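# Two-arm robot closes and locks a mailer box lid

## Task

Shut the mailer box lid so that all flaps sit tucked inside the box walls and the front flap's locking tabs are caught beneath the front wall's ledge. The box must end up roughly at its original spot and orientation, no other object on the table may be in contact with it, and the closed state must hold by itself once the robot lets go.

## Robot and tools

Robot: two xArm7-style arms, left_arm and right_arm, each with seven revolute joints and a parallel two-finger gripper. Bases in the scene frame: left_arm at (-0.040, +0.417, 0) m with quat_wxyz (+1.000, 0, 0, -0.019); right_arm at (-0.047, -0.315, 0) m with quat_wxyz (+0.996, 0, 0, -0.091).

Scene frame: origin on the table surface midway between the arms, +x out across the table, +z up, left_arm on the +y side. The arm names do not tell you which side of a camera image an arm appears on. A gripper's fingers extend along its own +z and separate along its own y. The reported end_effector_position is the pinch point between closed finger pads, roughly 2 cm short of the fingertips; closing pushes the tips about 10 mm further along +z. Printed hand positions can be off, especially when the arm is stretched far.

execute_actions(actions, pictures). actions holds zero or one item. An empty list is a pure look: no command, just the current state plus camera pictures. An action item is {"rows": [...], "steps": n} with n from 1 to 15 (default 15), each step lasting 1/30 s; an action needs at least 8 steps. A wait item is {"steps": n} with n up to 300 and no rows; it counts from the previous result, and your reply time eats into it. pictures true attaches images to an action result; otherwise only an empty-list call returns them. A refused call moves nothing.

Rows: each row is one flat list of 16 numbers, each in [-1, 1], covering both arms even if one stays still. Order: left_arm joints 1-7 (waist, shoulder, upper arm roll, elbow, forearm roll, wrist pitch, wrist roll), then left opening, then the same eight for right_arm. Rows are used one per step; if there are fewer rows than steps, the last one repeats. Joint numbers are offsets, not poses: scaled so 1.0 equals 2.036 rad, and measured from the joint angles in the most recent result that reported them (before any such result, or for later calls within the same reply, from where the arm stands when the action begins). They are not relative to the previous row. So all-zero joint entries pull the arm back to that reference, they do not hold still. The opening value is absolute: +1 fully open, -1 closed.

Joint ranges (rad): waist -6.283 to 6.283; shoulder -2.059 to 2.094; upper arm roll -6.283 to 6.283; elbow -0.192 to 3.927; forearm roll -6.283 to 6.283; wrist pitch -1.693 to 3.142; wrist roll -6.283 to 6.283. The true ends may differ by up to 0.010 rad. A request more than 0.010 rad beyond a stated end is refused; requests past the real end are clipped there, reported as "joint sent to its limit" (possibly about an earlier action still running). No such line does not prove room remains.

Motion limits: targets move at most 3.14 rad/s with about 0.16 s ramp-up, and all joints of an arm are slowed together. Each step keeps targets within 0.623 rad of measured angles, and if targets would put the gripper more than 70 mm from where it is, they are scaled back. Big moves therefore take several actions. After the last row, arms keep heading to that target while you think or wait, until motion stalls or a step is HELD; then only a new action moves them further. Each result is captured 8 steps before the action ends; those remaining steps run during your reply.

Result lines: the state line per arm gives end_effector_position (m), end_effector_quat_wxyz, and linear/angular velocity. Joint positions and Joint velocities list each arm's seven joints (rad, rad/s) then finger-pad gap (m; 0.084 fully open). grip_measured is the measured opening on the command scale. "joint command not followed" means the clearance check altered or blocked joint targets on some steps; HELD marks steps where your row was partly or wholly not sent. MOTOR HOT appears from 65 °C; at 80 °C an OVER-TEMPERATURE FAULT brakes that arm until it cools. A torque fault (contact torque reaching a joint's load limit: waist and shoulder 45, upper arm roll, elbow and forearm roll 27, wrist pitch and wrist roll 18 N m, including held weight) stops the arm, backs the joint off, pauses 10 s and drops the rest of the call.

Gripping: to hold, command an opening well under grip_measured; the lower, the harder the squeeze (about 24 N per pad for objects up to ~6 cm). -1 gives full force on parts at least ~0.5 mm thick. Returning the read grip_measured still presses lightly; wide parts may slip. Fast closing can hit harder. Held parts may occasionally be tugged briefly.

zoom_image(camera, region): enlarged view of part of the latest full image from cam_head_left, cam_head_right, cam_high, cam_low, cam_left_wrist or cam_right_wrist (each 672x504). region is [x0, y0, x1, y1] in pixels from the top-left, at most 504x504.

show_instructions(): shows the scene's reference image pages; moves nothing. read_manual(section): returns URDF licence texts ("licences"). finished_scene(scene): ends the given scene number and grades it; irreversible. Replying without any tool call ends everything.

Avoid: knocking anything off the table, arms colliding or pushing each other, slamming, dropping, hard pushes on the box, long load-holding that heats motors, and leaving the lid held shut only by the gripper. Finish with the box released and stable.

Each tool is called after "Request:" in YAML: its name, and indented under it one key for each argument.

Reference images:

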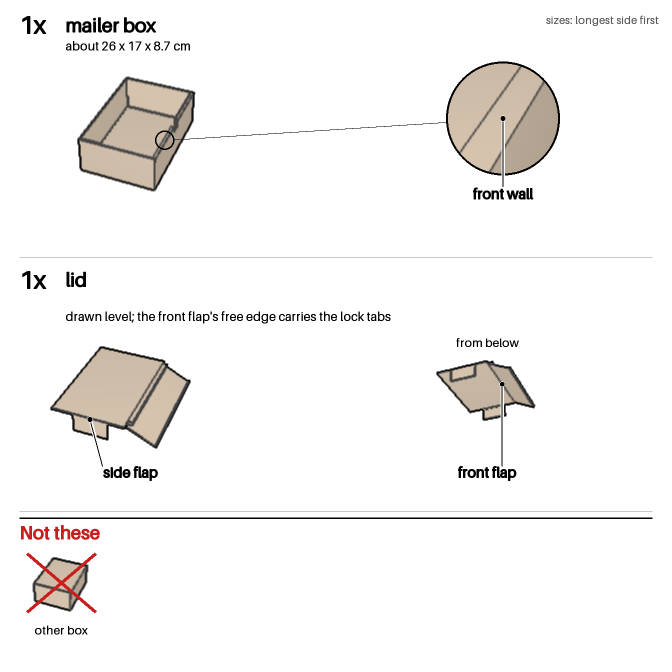

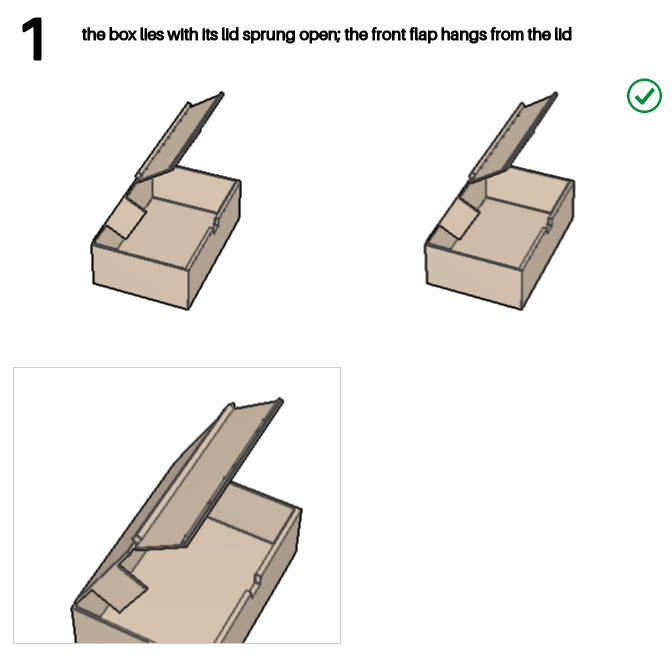

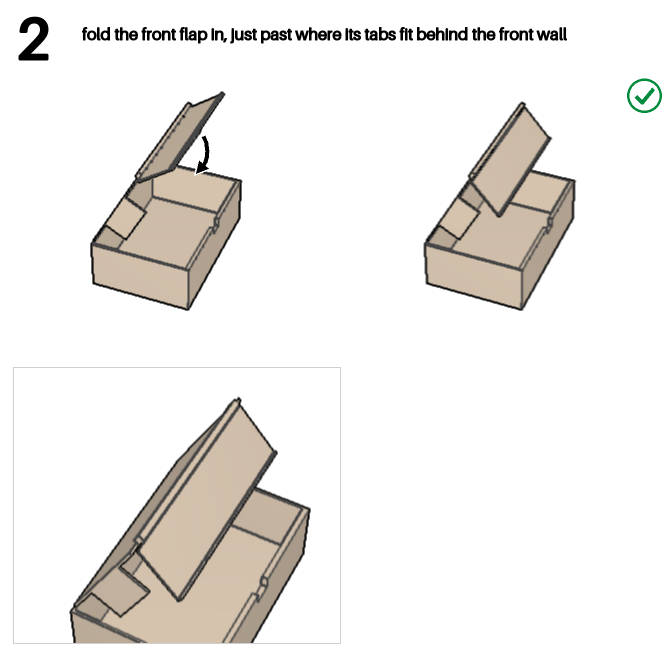

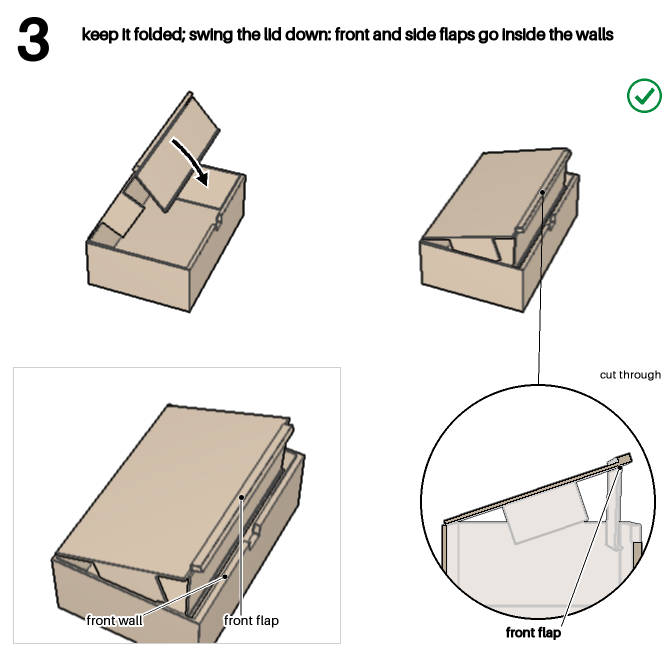

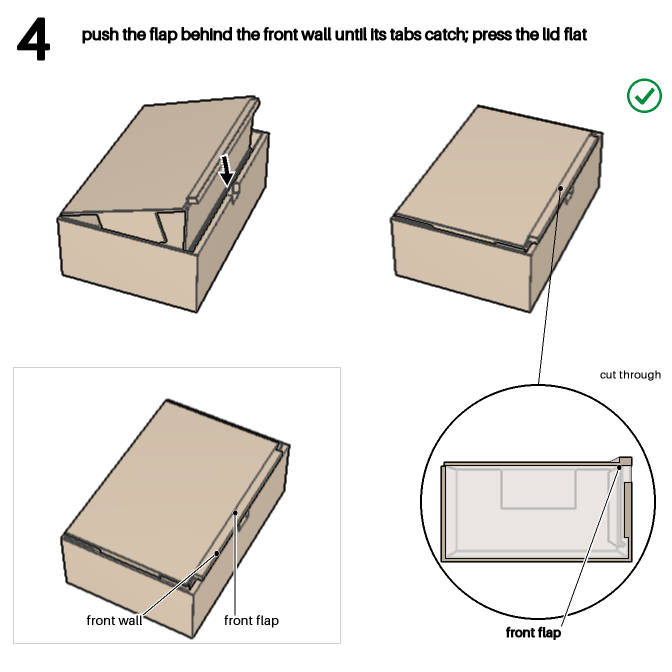

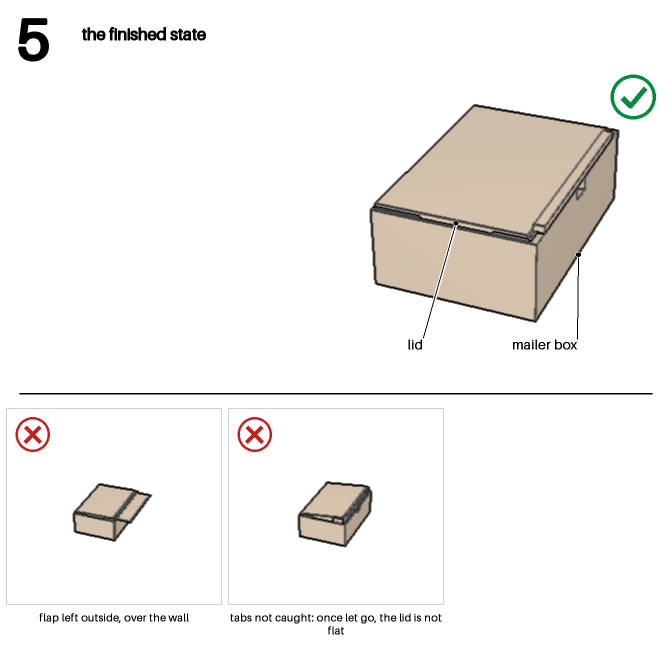

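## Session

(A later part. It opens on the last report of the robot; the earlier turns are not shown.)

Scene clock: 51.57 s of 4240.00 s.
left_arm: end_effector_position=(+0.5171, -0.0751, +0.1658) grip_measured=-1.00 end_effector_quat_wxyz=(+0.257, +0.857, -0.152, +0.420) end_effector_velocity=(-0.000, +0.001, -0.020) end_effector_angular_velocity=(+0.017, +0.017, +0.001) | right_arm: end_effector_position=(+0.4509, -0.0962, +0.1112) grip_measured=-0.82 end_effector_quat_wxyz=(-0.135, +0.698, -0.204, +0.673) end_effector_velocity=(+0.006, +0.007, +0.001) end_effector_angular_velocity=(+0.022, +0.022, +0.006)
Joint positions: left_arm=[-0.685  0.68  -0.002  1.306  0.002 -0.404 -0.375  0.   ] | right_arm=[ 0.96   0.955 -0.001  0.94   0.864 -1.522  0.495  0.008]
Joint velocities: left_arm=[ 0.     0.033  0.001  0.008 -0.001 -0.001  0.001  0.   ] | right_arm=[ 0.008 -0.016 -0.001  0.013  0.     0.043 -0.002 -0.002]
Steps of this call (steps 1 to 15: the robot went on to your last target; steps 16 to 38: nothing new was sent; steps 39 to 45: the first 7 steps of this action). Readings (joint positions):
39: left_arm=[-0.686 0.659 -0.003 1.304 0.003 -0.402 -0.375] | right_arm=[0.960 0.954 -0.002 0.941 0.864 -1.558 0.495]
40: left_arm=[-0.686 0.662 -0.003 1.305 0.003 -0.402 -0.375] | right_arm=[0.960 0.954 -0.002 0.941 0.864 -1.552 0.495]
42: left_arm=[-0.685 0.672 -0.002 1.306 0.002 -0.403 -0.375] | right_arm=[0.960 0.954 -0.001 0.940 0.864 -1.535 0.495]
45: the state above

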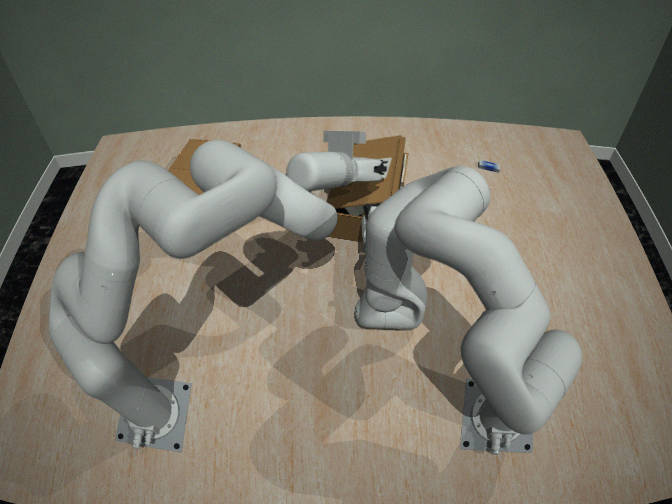

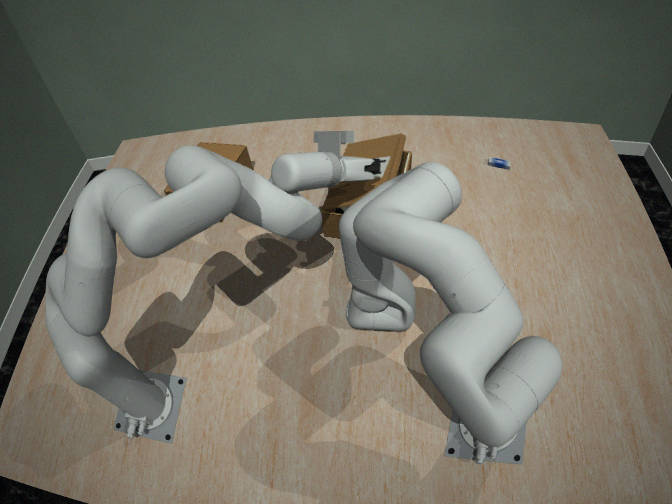

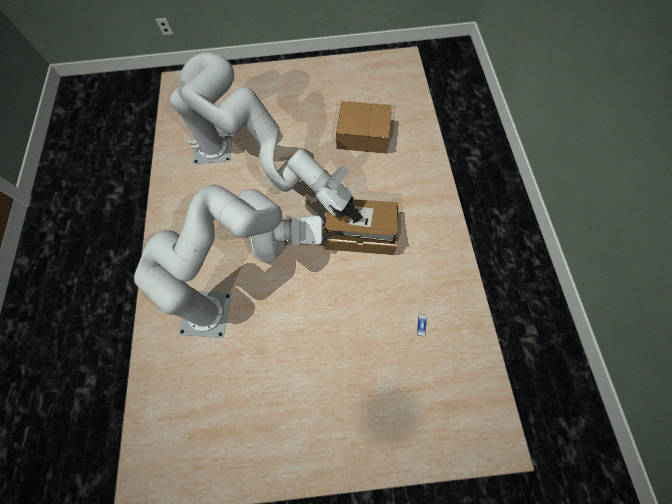

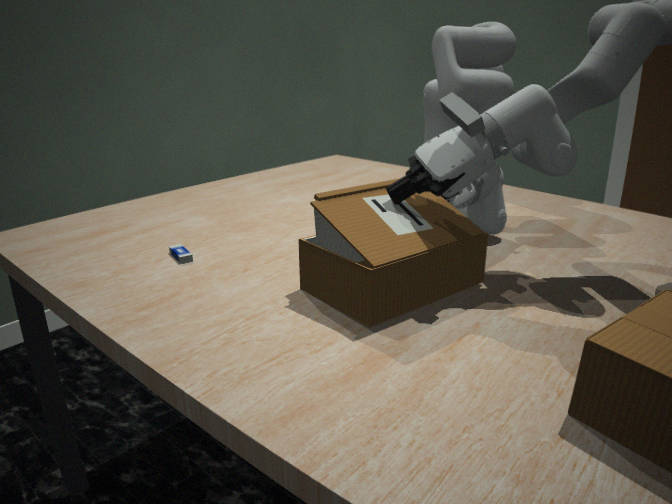

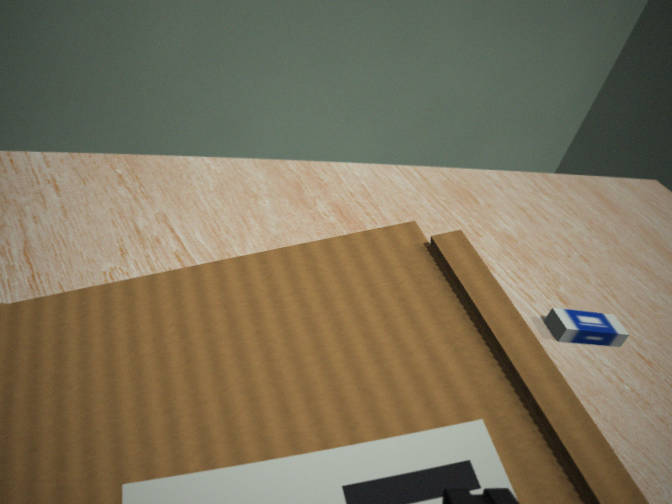

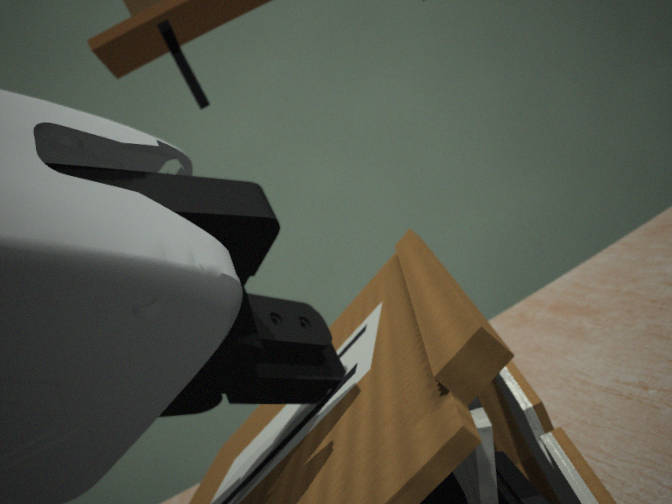

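Looks inside. Press slightly more, then withdraw.

Request:
execute_actions:
  actions:
    - {"rows":[[0,0.008,0,0,0,0,0,-1,0,0,0,0,0,0,0,-0.7]],"steps":12}

Request:
execute_actions:
  actions:
    - {"rows":[[0,0.002,0,0,0,0,0,-1,0.03,-0.01,0,-0.02,0.029,-0.012,0,-0.7],[0,0.002,0,0,0,0,0,-1,0.03,-0.01,0,-0.02,0.029,-0.012,0,-0.7],[0,0.002,0,0,0,0,0,-1,0.03,-0.01,0,-0.02,0.029,-0.012,0,-0.7],[0,0.002,0,0,0,0,0,-1,0.03,-0.01,0,-0.02,0.029,-0.012,0,-0.7],[0,0.002,0,0,0,0,0,-1,0.06,-0.02,0,-0.04,0.058,-0.024,0,-0.7],[0,0.002,0,0,0,0,0,-1,0.06,-0.02,0,-0.04,0.058,-0.024,0,-0.7],[0,0.002,0,0,0,0,0,-1,0.06,-0.02,0,-0.04,0.058,-0.024,0,-0.7],[0,0.002,0,0,0,0,0,-1,0.06,-0.02,0,-0.04,0.058,-0.024,0,-0.7],[0,0.002,0,0,0,0,0,-1,0.095,-0.03,0,-0.06,0.087,-0.035,0,-0.7]],"steps":15}

Request:
execute_actions:
  actions:
    - {"steps":15}
  pictures: true

Scene clock: 53.63 s of 4240.00 s.
left_arm: end_effector_position=(+0.5159, -0.0748, +0.1580) grip_measured=-1.00 end_effector_quat_wxyz=(+0.255, +0.859, -0.152, +0.416) end_effector_velocity=(+0.001, -0.008, -0.009) end_effector_angular_velocity=(-0.017, -0.016, -0.006) | right_arm: end_effector_position=(+0.4513, -0.0968, +0.1110) grip_measured=-0.75 end_effector_quat_wxyz=(-0.134, +0.698, -0.205, +0.673) end_effector_velocity=(-0.001, -0.010, -0.004) end_effector_angular_velocity=(-0.027, -0.001, -0.013)
Joint positions: left_arm=[-0.685  0.69  -0.002  1.306  0.002 -0.405 -0.375  0.   ] | right_arm=[ 0.96   0.955 -0.002  0.94   0.864 -1.521  0.495  0.011]
Joint velocities: left_arm=[-0.004  0.044 -0.004  0.028 -0.    -0.04   0.     0.   ] | right_arm=[-0.006  0.013 -0.008 -0.009  0.002 -0.013 -0.005  0.007]
Steps of this call (steps 1 to 8: the last 8 steps of your previous action; steps 9 to 15: the robot went on to your last target; steps 16 to 58: nothing new was sent; steps 59 to 62: the first 4 steps of this action). Readings (joint positions):
59: left_arm=[-0.686 0.684 -0.003 1.304 0.002 -0.402 -0.375] | right_arm=[0.960 0.954 -0.002 0.941 0.864 -1.518 0.495]
60: left_arm=[-0.685 0.686 -0.002 1.304 0.002 -0.403 -0.375] | right_arm=[0.960 0.954 -0.002 0.941 0.864 -1.519 0.495]
62: the state above

Scene clock: 54.13 s of 4240.00 s.
left_arm: end_effector_position=(+0.5101, -0.0809, +0.1562) grip_measured=-1.00 end_effector_quat_wxyz=(+0.260, +0.858, -0.156, +0.414) end_effector_velocity=(-0.007, -0.018, +0.015) end_effector_angular_velocity=(-0.025, -0.016, -0.024) | right_arm: end_effector_position=(+0.4264, -0.0884, +0.1189) grip_measured=-0.72 end_effector_quat_wxyz=(-0.127, +0.695, -0.197, +0.679) end_effector_velocity=(-0.182, +0.062, +0.070) end_effector_angular_velocity=(-0.157, -0.117, +0.015)
Joint positions: left_arm=[-0.69   0.694 -0.01   1.305  0.004 -0.41  -0.375  0.   ] | right_arm=[ 1.03   0.932 -0.005  0.893  0.935 -1.547  0.495  0.012]
Joint velocities: left_arm=[-0.013 -0.006 -0.013  0.019  0.001 -0.003  0.     0.   ] | right_arm=[ 0.499 -0.178 -0.006 -0.342  0.487 -0.208 -0.001  0.009]
Steps of this call (steps 1 to 8: the last 8 steps of your previous action; steps 9 to 15: the first 7 steps of this action, its rows measured from where the robot was after step 8). Readings (joint positions):
8: left_arm=[-0.685 0.692 -0.002 1.307 0.002 -0.408 -0.375] | right_arm=[0.959 0.955 -0.002 0.940 0.864 -1.522 0.495]
9: left_arm=[-0.685 0.692 -0.002 1.307 0.002 -0.409 -0.375] | right_arm=[0.960 0.955 -0.002 0.940 0.865 -1.522 0.495]
10: left_arm=[-0.685 0.693 -0.002 1.307 0.002 -0.409 -0.375] | right_arm=[0.965 0.953 -0.003 0.936 0.871 -1.524 0.495]
12: left_arm=[-0.687 0.695 -0.005 1.305 0.003 -0.409 -0.375] | right_arm=[0.990 0.946 -0.004 0.919 0.896 -1.532 0.495]
15: the state above

Scene clock: 54.63 s of 4240.00 s.
left_arm: end_effector_position=(+0.5167, -0.0741, +0.1567) grip_measured=-1.00 end_effector_quat_wxyz=(+0.255, +0.859, -0.152, +0.417) end_effector_velocity=(-0.002, -0.001, -0.001) end_effector_angular_velocity=(+0.002, +0.002, -0.004) | right_arm: end_effector_position=(+0.3827, -0.0711, +0.1334) grip_measured=-0.70 end_effector_quat_wxyz=(-0.123, +0.691, -0.177, +0.690) end_effector_velocity=(-0.002, +0.002, -0.000) end_effector_angular_velocity=(+0.001, +0.004, +0.003)
Joint positions: left_arm=[-0.685  0.694 -0.001  1.307  0.002 -0.41  -0.375  0.   ] | right_arm=[ 1.151  0.895 -0.003  0.818  1.041 -1.59   0.495  0.013]
Joint velocities: left_arm=[-0.001 -0.    -0.001 -0.001  0.001  0.002  0.001  0.   ] | right_arm=[ 0.007 -0.002  0.002 -0.002  0.005  0.003 -0.     0.   ]
Kept back: nothing.
Steps of this call (steps 1 to 8: the last 8 steps of your previous action; steps 9 to 15: the robot went on to your last target). Readings (joint positions):
1: left_arm=[-0.690 0.694 -0.009 1.306 0.004 -0.410 -0.375] | right_arm=[1.046 0.927 -0.004 0.882 0.950 -1.554 0.495]
2: left_arm=[-0.689 0.694 -0.008 1.306 0.004 -0.410 -0.375] | right_arm=[1.059 0.922 -0.002 0.873 0.962 -1.559 0.495]
4: left_arm=[-0.687 0.694 -0.005 1.306 0.003 -0.410 -0.375] | right_arm=[1.092 0.912 -0.003 0.853 0.992 -1.571 0.496]
8: left_arm=[-0.685 0.695 -0.001 1.307 0.002 -0.410 -0.375] | right_arm=[1.143 0.897 -0.000 0.823 1.034 -1.588 0.495]
15: the state above

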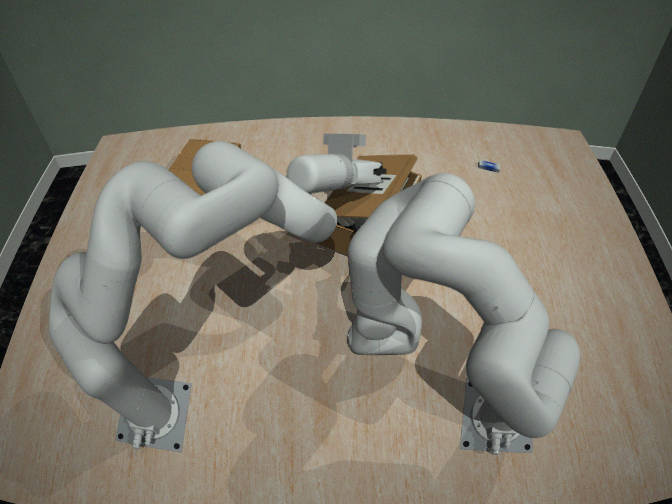

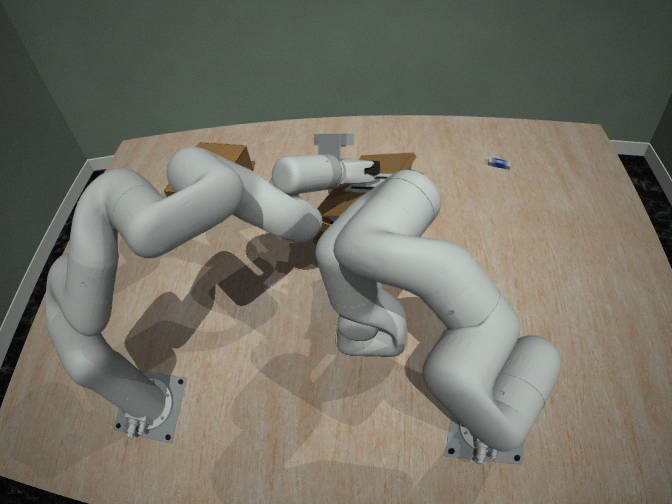

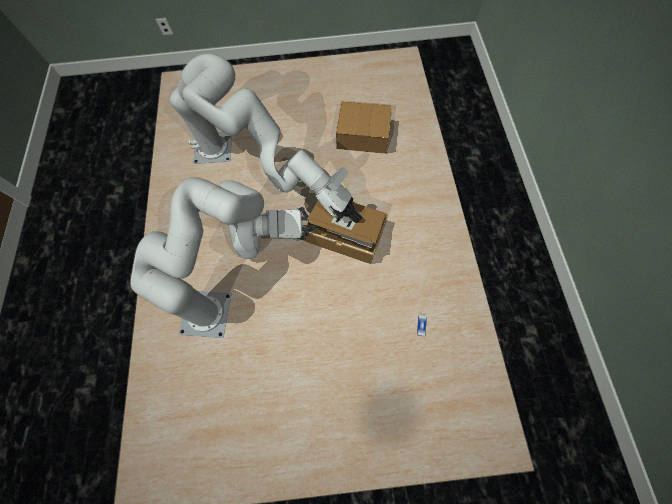

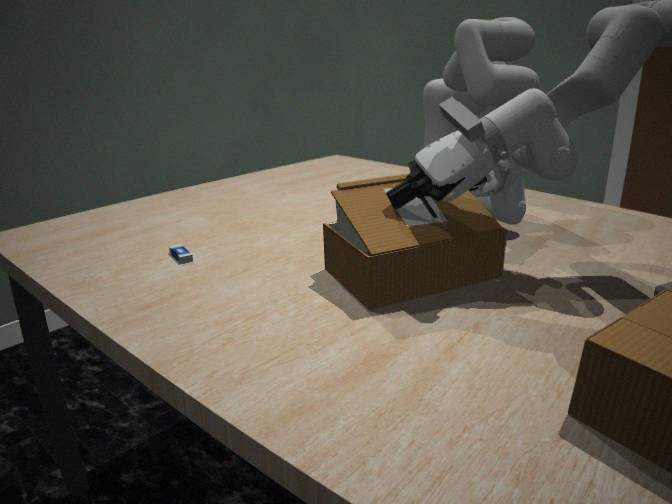

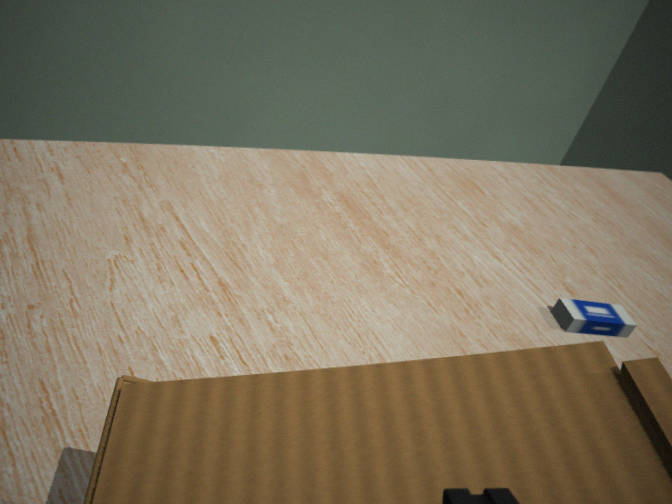

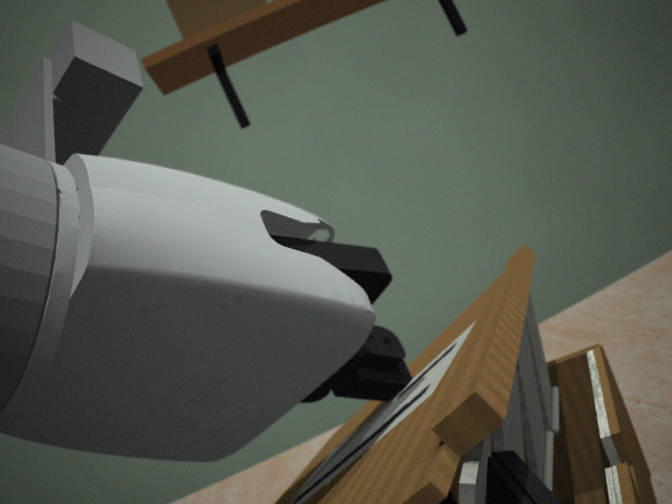

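Request:
execute_actions:
  actions:
    - {"rows":[[0,0.012,0,0,0,0,0,-1,0,0,0,0,0,0.045,0,-0.7]],"steps":15}

Request:
execute_actions:
  actions:
    - {"rows":[[0,0.003,0,0,0,0,0,-1,0,0,0,0,0,0,-0.15,-0.5]],"steps":15}

Request:
execute_actions:
  actions:
    - {"steps":10}
  pictures: true

Scene clock: 55.20 s of 4240.00 s.
left_arm: end_effector_position=(+0.5180, -0.0717, +0.1462) grip_measured=-1.00 end_effector_quat_wxyz=(+0.252, +0.861, -0.151, +0.414) end_effector_velocity=(+0.005, +0.006, -0.013) end_effector_angular_velocity=(+0.004, +0.002, +0.011) | right_arm: end_effector_position=(+0.3853, -0.0688, +0.1148) grip_measured=-0.70 end_effector_quat_wxyz=(-0.120, +0.716, -0.183, +0.663) end_effector_velocity=(+0.013, -0.005, -0.045) end_effector_angular_velocity=(+0.010, +0.176, -0.012)
Joint positions: left_arm=[-0.683  0.713  0.001  1.311  0.002 -0.415 -0.375  0.   ] | right_arm=[ 1.155  0.893  0.001  0.818  1.04  -1.517  0.494  0.013]
Joint velocities: left_arm=[ 0.005  0.029  0.005  0.006 -0.001 -0.019 -0.001  0.   ] | right_arm=[-0.001 -0.002 -0.008  0.002 -0.006  0.184 -0.002 -0.002]
Steps of this call (steps 1 to 10: the robot went on to your last target; steps 11 to 17: the first 7 steps of this action). Readings (joint positions):
11: left_arm=[-0.685 0.695 -0.002 1.307 0.002 -0.410 -0.375] | right_arm=[1.152 0.894 -0.003 0.818 1.042 -1.589 0.495]
12: left_arm=[-0.685 0.697 -0.001 1.308 0.002 -0.410 -0.375] | right_arm=[1.152 0.894 -0.002 0.818 1.042 -1.583 0.495]
14: left_arm=[-0.684 0.706 -0.000 1.310 0.002 -0.412 -0.375] | right_arm=[1.154 0.893 0.000 0.817 1.041 -1.551 0.495]
17: the state above

Scene clock: 55.70 s of 4240.00 s.
left_arm: end_effector_position=(+0.5169, -0.0733, +0.1435) grip_measured=-1.00 end_effector_quat_wxyz=(+0.253, +0.861, -0.152, +0.414) end_effector_velocity=(-0.010, -0.004, -0.018) end_effector_angular_velocity=(+0.014, +0.023, -0.013) | right_arm: end_effector_position=(+0.3877, -0.0715, +0.1102) grip_measured=-0.53 end_effector_quat_wxyz=(-0.045, +0.737, -0.107, +0.666) end_effector_velocity=(-0.004, +0.005, +0.003) end_effector_angular_velocity=(-1.184, +0.082, +0.139)
Joint positions: left_arm=[-0.684  0.719 -0.001  1.313  0.002 -0.419 -0.375  0.   ] | right_arm=[ 1.152  0.894 -0.002  0.819  1.04  -1.499  0.277  0.021]
Joint velocities: left_arm=[-0.005  0.017 -0.008 -0.01   0.003 -0.    -0.001  0.   ] | right_arm=[ 0.006 -0.003  0.008 -0.001  0.003 -0.013 -1.198  0.005]
Steps of this call (steps 1 to 8: the last 8 steps of your previous action; steps 9 to 15: the first 7 steps of this action, its rows measured from where the robot was after step 8). Readings (joint positions):
8: left_arm=[-0.683 0.716 0.001 1.312 0.002 -0.416 -0.375] | right_arm=[1.153 0.894 -0.001 0.818 1.040 -1.500 0.495]
9: left_arm=[-0.683 0.716 0.001 1.312 0.002 -0.416 -0.375] | right_arm=[1.153 0.894 -0.001 0.818 1.040 -1.500 0.494]
10: left_arm=[-0.683 0.716 0.001 1.313 0.002 -0.417 -0.375] | right_arm=[1.153 0.894 -0.001 0.818 1.040 -1.499 0.486]
12: left_arm=[-0.683 0.717 0.001 1.314 0.002 -0.418 -0.375] | right_arm=[1.152 0.895 -0.003 0.819 1.040 -1.498 0.425]
15: the state above

Scene clock: 56.03 s of 4240.00 s.
left_arm: end_effector_position=(+0.5166, -0.0729, +0.1422) grip_measured=-1.00 end_effector_quat_wxyz=(+0.252, +0.862, -0.152, +0.413) end_effector_velocity=(+0.000, +0.001, -0.000) end_effector_angular_velocity=(+0.001, -0.000, +0.001) | right_arm: end_effector_position=(+0.3872, -0.0715, +0.1101) grip_measured=-0.51 end_effector_quat_wxyz=(-0.016, +0.741, -0.074, +0.667) end_effector_velocity=(-0.000, +0.001, +0.001) end_effector_angular_velocity=(-0.007, -0.002, +0.003)
Joint positions: left_arm=[-0.684  0.72  -0.     1.312  0.002 -0.419 -0.375  0.   ] | right_arm=[ 1.153  0.894 -0.001  0.818  1.041 -1.5    0.19   0.021]
Joint velocities: left_arm=[ 0.    -0.001  0.001 -0.002 -0.    -0.     0.001  0.   ] | right_arm=[ 0.001 -0.002  0.001  0.    -0.    -0.002 -0.009  0.   ]
Kept back: nothing.
Steps of this call (steps 1 to 8: the last 8 steps of your previous action; steps 9 to 10: the robot went on to your last target). Readings (joint positions):
1: left_arm=[-0.684 0.720 -0.001 1.313 0.002 -0.419 -0.375] | right_arm=[1.153 0.894 -0.002 0.819 1.040 -1.499 0.243]
2: left_arm=[-0.684 0.720 -0.001 1.313 0.002 -0.419 -0.375] | right_arm=[1.153 0.894 -0.002 0.819 1.040 -1.499 0.222]
4: left_arm=[-0.684 0.720 -0.001 1.312 0.002 -0.419 -0.375] | right_arm=[1.153 0.894 -0.002 0.818 1.041 -1.499 0.201]
8: left_arm=[-0.684 0.721 -0.001 1.312 0.002 -0.419 -0.375] | right_arm=[1.153 0.894 -0.001 0.818 1.041 -1.499 0.191]
10: the state above

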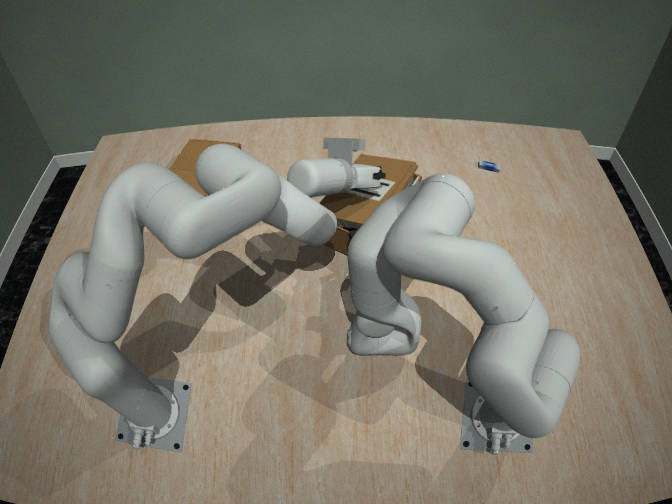

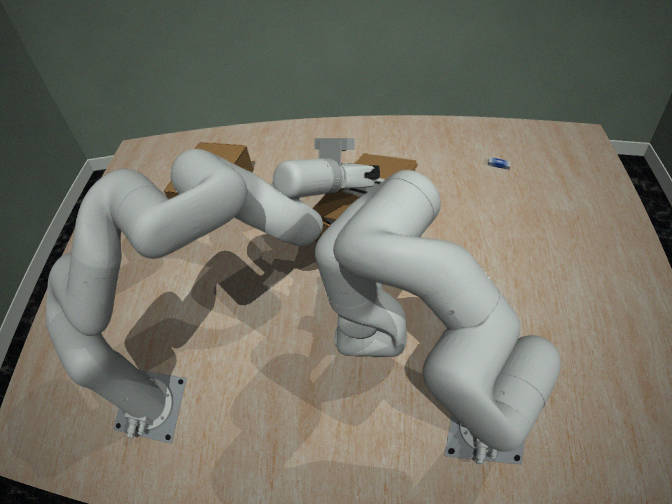

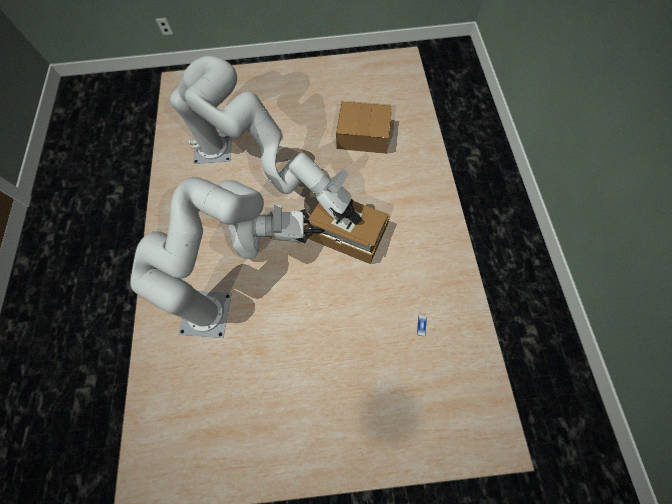

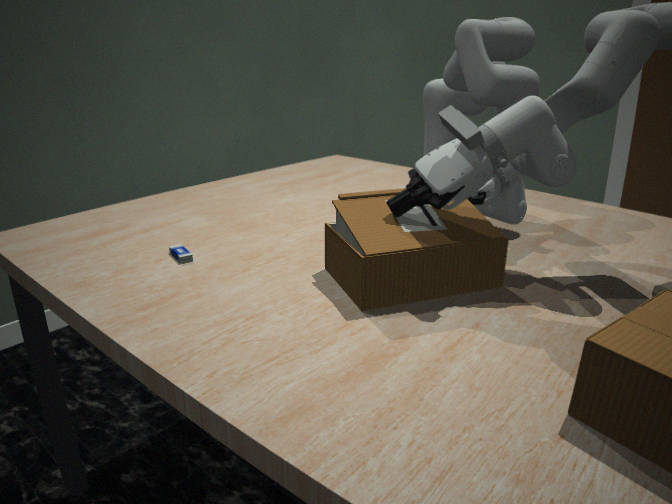

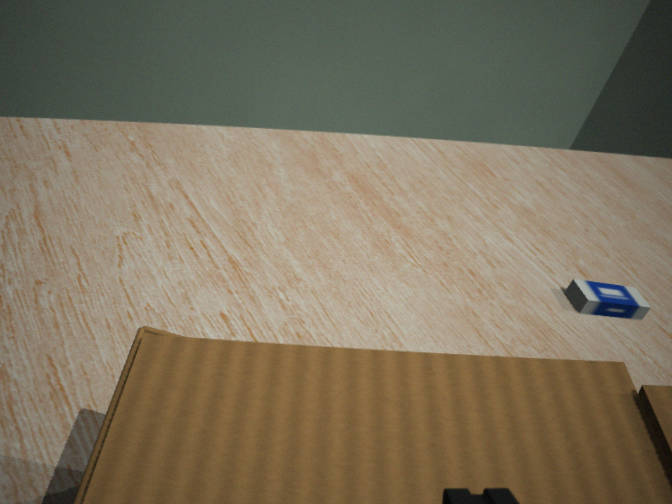

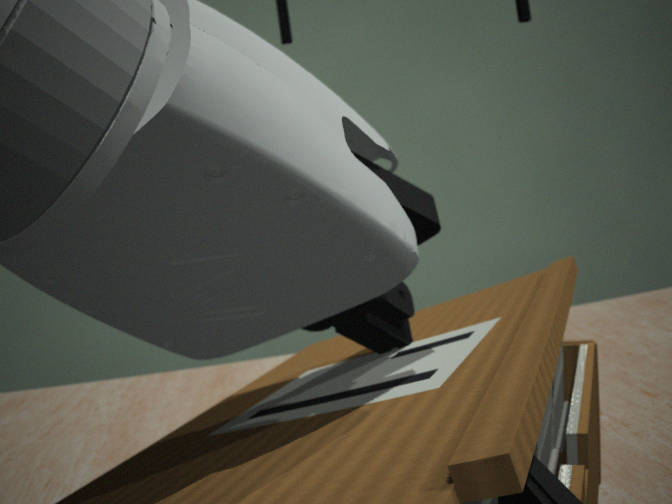

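Request:
execute_actions:
  actions:
    - {"rows":[[0,0,0,0,0,0,0,-1,0.04,0,0,0,0.04,0,0,-0.5],[0,0,0,0,0,0,0,-1,0.04,0,0,0,0.04,0,0,-0.5],[0,0,0,0,0,0,0,-1,0.04,0,0,0,0.04,0,0,-0.5],[0,0,0,0,0,0,0,-1,0.04,0,0,0,0.04,0,0,-0.5],[0,0,0,0,0,0,0,-1,0.08,0,0,0,0.08,0,0,-0.5],[0,0,0,0,0,0,0,-1,0.08,0,0,0,0.08,0,0,-0.5],[0,0,0,0,0,0,0,-1,0.08,0,0,0,0.08,0,0,-0.5],[0,0,0,0,0,0,0,-1,0.08,0,0,0,0.08,0,0,-0.5],[0,0,0,0,0,0,0,-1,0.13,0,0,0,0.13,0,0,-0.5]],"steps":15}

Request:
execute_actions:
  actions:
    - {"steps":15}
  pictures: true

Scene clock: 56.80 s of 4240.00 s.
left_arm: end_effector_position=(+0.5144, -0.0742, +0.1411) grip_measured=-1.00 end_effector_quat_wxyz=(+0.253, +0.862, -0.153, +0.412) end_effector_velocity=(-0.007, -0.004, -0.012) end_effector_angular_velocity=(+0.014, +0.021, -0.010) | right_arm: end_effector_position=(+0.3639, -0.0585, +0.1125) grip_measured=-0.51 end_effector_quat_wxyz=(-0.012, +0.738, -0.075, +0.671) end_effector_velocity=(-0.183, +0.098, +0.011) end_effector_angular_velocity=(-0.027, -0.041, -0.006)
Joint positions: left_arm=[-0.686  0.72  -0.003  1.309  0.002 -0.419 -0.375  0.   ] | right_arm=[ 1.244  0.894 -0.006  0.818  1.136 -1.499  0.19   0.022]
Joint velocities: left_arm=[-0.005  0.011 -0.006  0.001  0.001  0.014  0.     0.   ] | right_arm=[ 0.659 -0.    -0.001 -0.013  0.666 -0.001  0.007  0.003]
Steps of this call (steps 1 to 16: the robot went on to your last target; steps 17 to 23: the first 7 steps of this action). Readings (joint positions):
17: left_arm=[-0.684 0.720 0.000 1.312 0.002 -0.419 -0.375] | right_arm=[1.154 0.894 -0.001 0.818 1.041 -1.500 0.189]
18: left_arm=[-0.684 0.720 -0.000 1.312 0.002 -0.419 -0.375] | right_arm=[1.159 0.894 -0.002 0.818 1.048 -1.500 0.189]
20: left_arm=[-0.685 0.720 -0.001 1.310 0.002 -0.420 -0.375] | right_arm=[1.190 0.894 -0.006 0.819 1.081 -1.500 0.189]
23: the state above

Scene clock: 57.30 s of 4240.00 s.
left_arm: end_effector_position=(+0.5160, -0.0720, +0.1391) grip_measured=-1.00 end_effector_quat_wxyz=(+0.251, +0.863, -0.152, +0.411) end_effector_velocity=(+0.001, -0.002, +0.006) end_effector_angular_velocity=(-0.009, -0.008, +0.000) | right_arm: end_effector_position=(+0.3132, -0.0335, +0.1154) grip_measured=-0.50 end_effector_quat_wxyz=(-0.014, +0.734, -0.071, +0.675) end_effector_velocity=(-0.004, +0.001, -0.002) end_effector_angular_velocity=(-0.006, +0.003, +0.004)
Joint positions: left_arm=[-0.684  0.723 -0.     1.31   0.002 -0.417 -0.375  0.   ] | right_arm=[ 1.416  0.894 -0.002  0.818  1.304 -1.5    0.19   0.022]
Joint velocities: left_arm=[-0.001 -0.003 -0.     0.006 -0.    -0.003 -0.001  0.   ] | right_arm=[ 0.01   0.004  0.004 -0.002  0.008 -0.001 -0.002 -0.   ]
Kept back: nothing.
Steps of this call (steps 1 to 8: the last 8 steps of your previous action; steps 9 to 15: the robot went on to your last target). Readings (joint positions):
1: left_arm=[-0.686 0.721 -0.003 1.309 0.002 -0.419 -0.375] | right_arm=[1.266 0.894 -0.004 0.818 1.157 -1.499 0.190]
2: left_arm=[-0.685 0.721 -0.002 1.309 0.002 -0.418 -0.375] | right_arm=[1.284 0.894 -0.002 0.818 1.174 -1.499 0.190]
4: left_arm=[-0.685 0.722 -0.001 1.309 0.002 -0.418 -0.375] | right_arm=[1.328 0.894 -0.004 0.818 1.219 -1.499 0.190]
8: left_arm=[-0.684 0.723 0.000 1.309 0.002 -0.417 -0.375] | right_arm=[1.404 0.893 0.003 0.818 1.289 -1.501 0.190]
15: the state above

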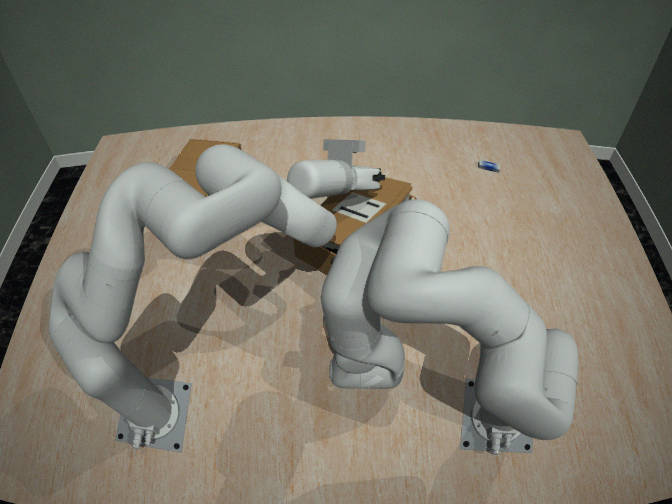

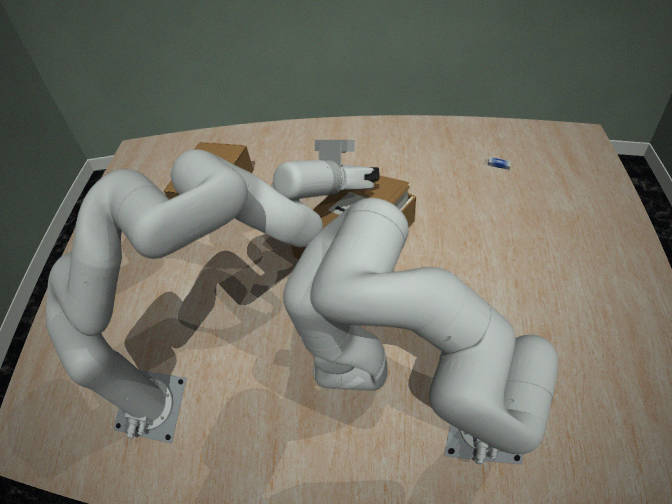

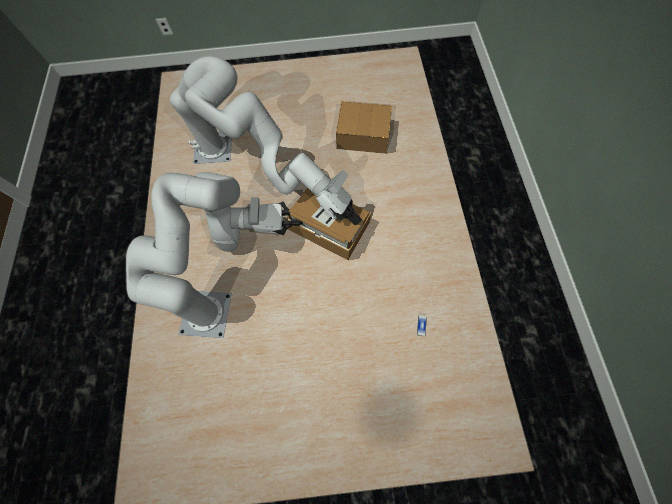

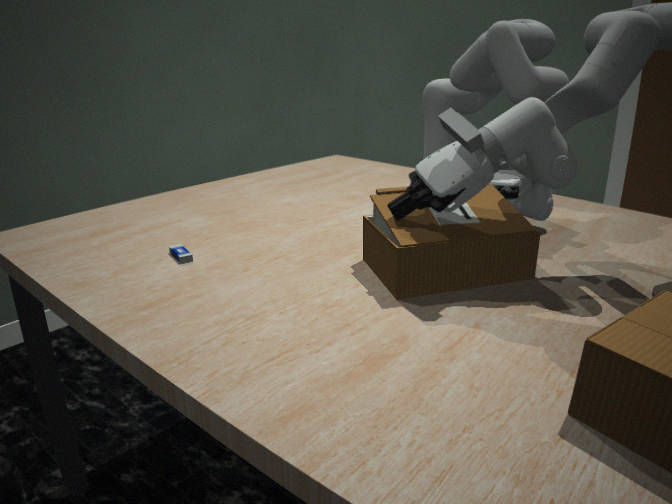

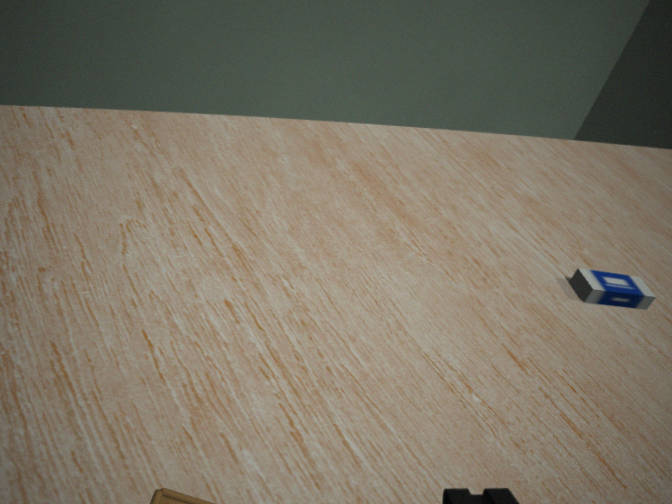

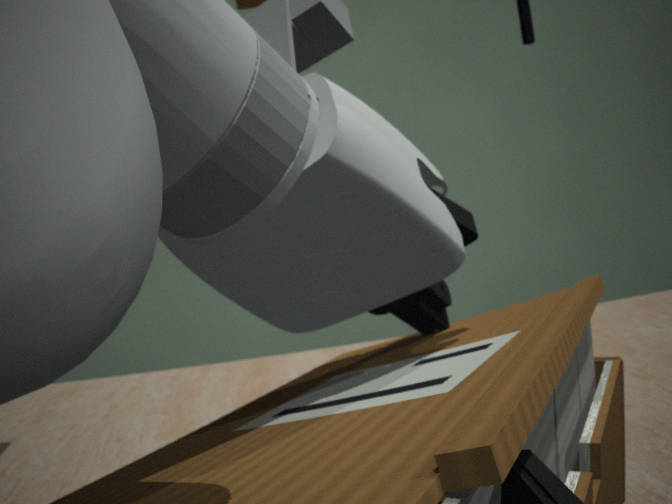

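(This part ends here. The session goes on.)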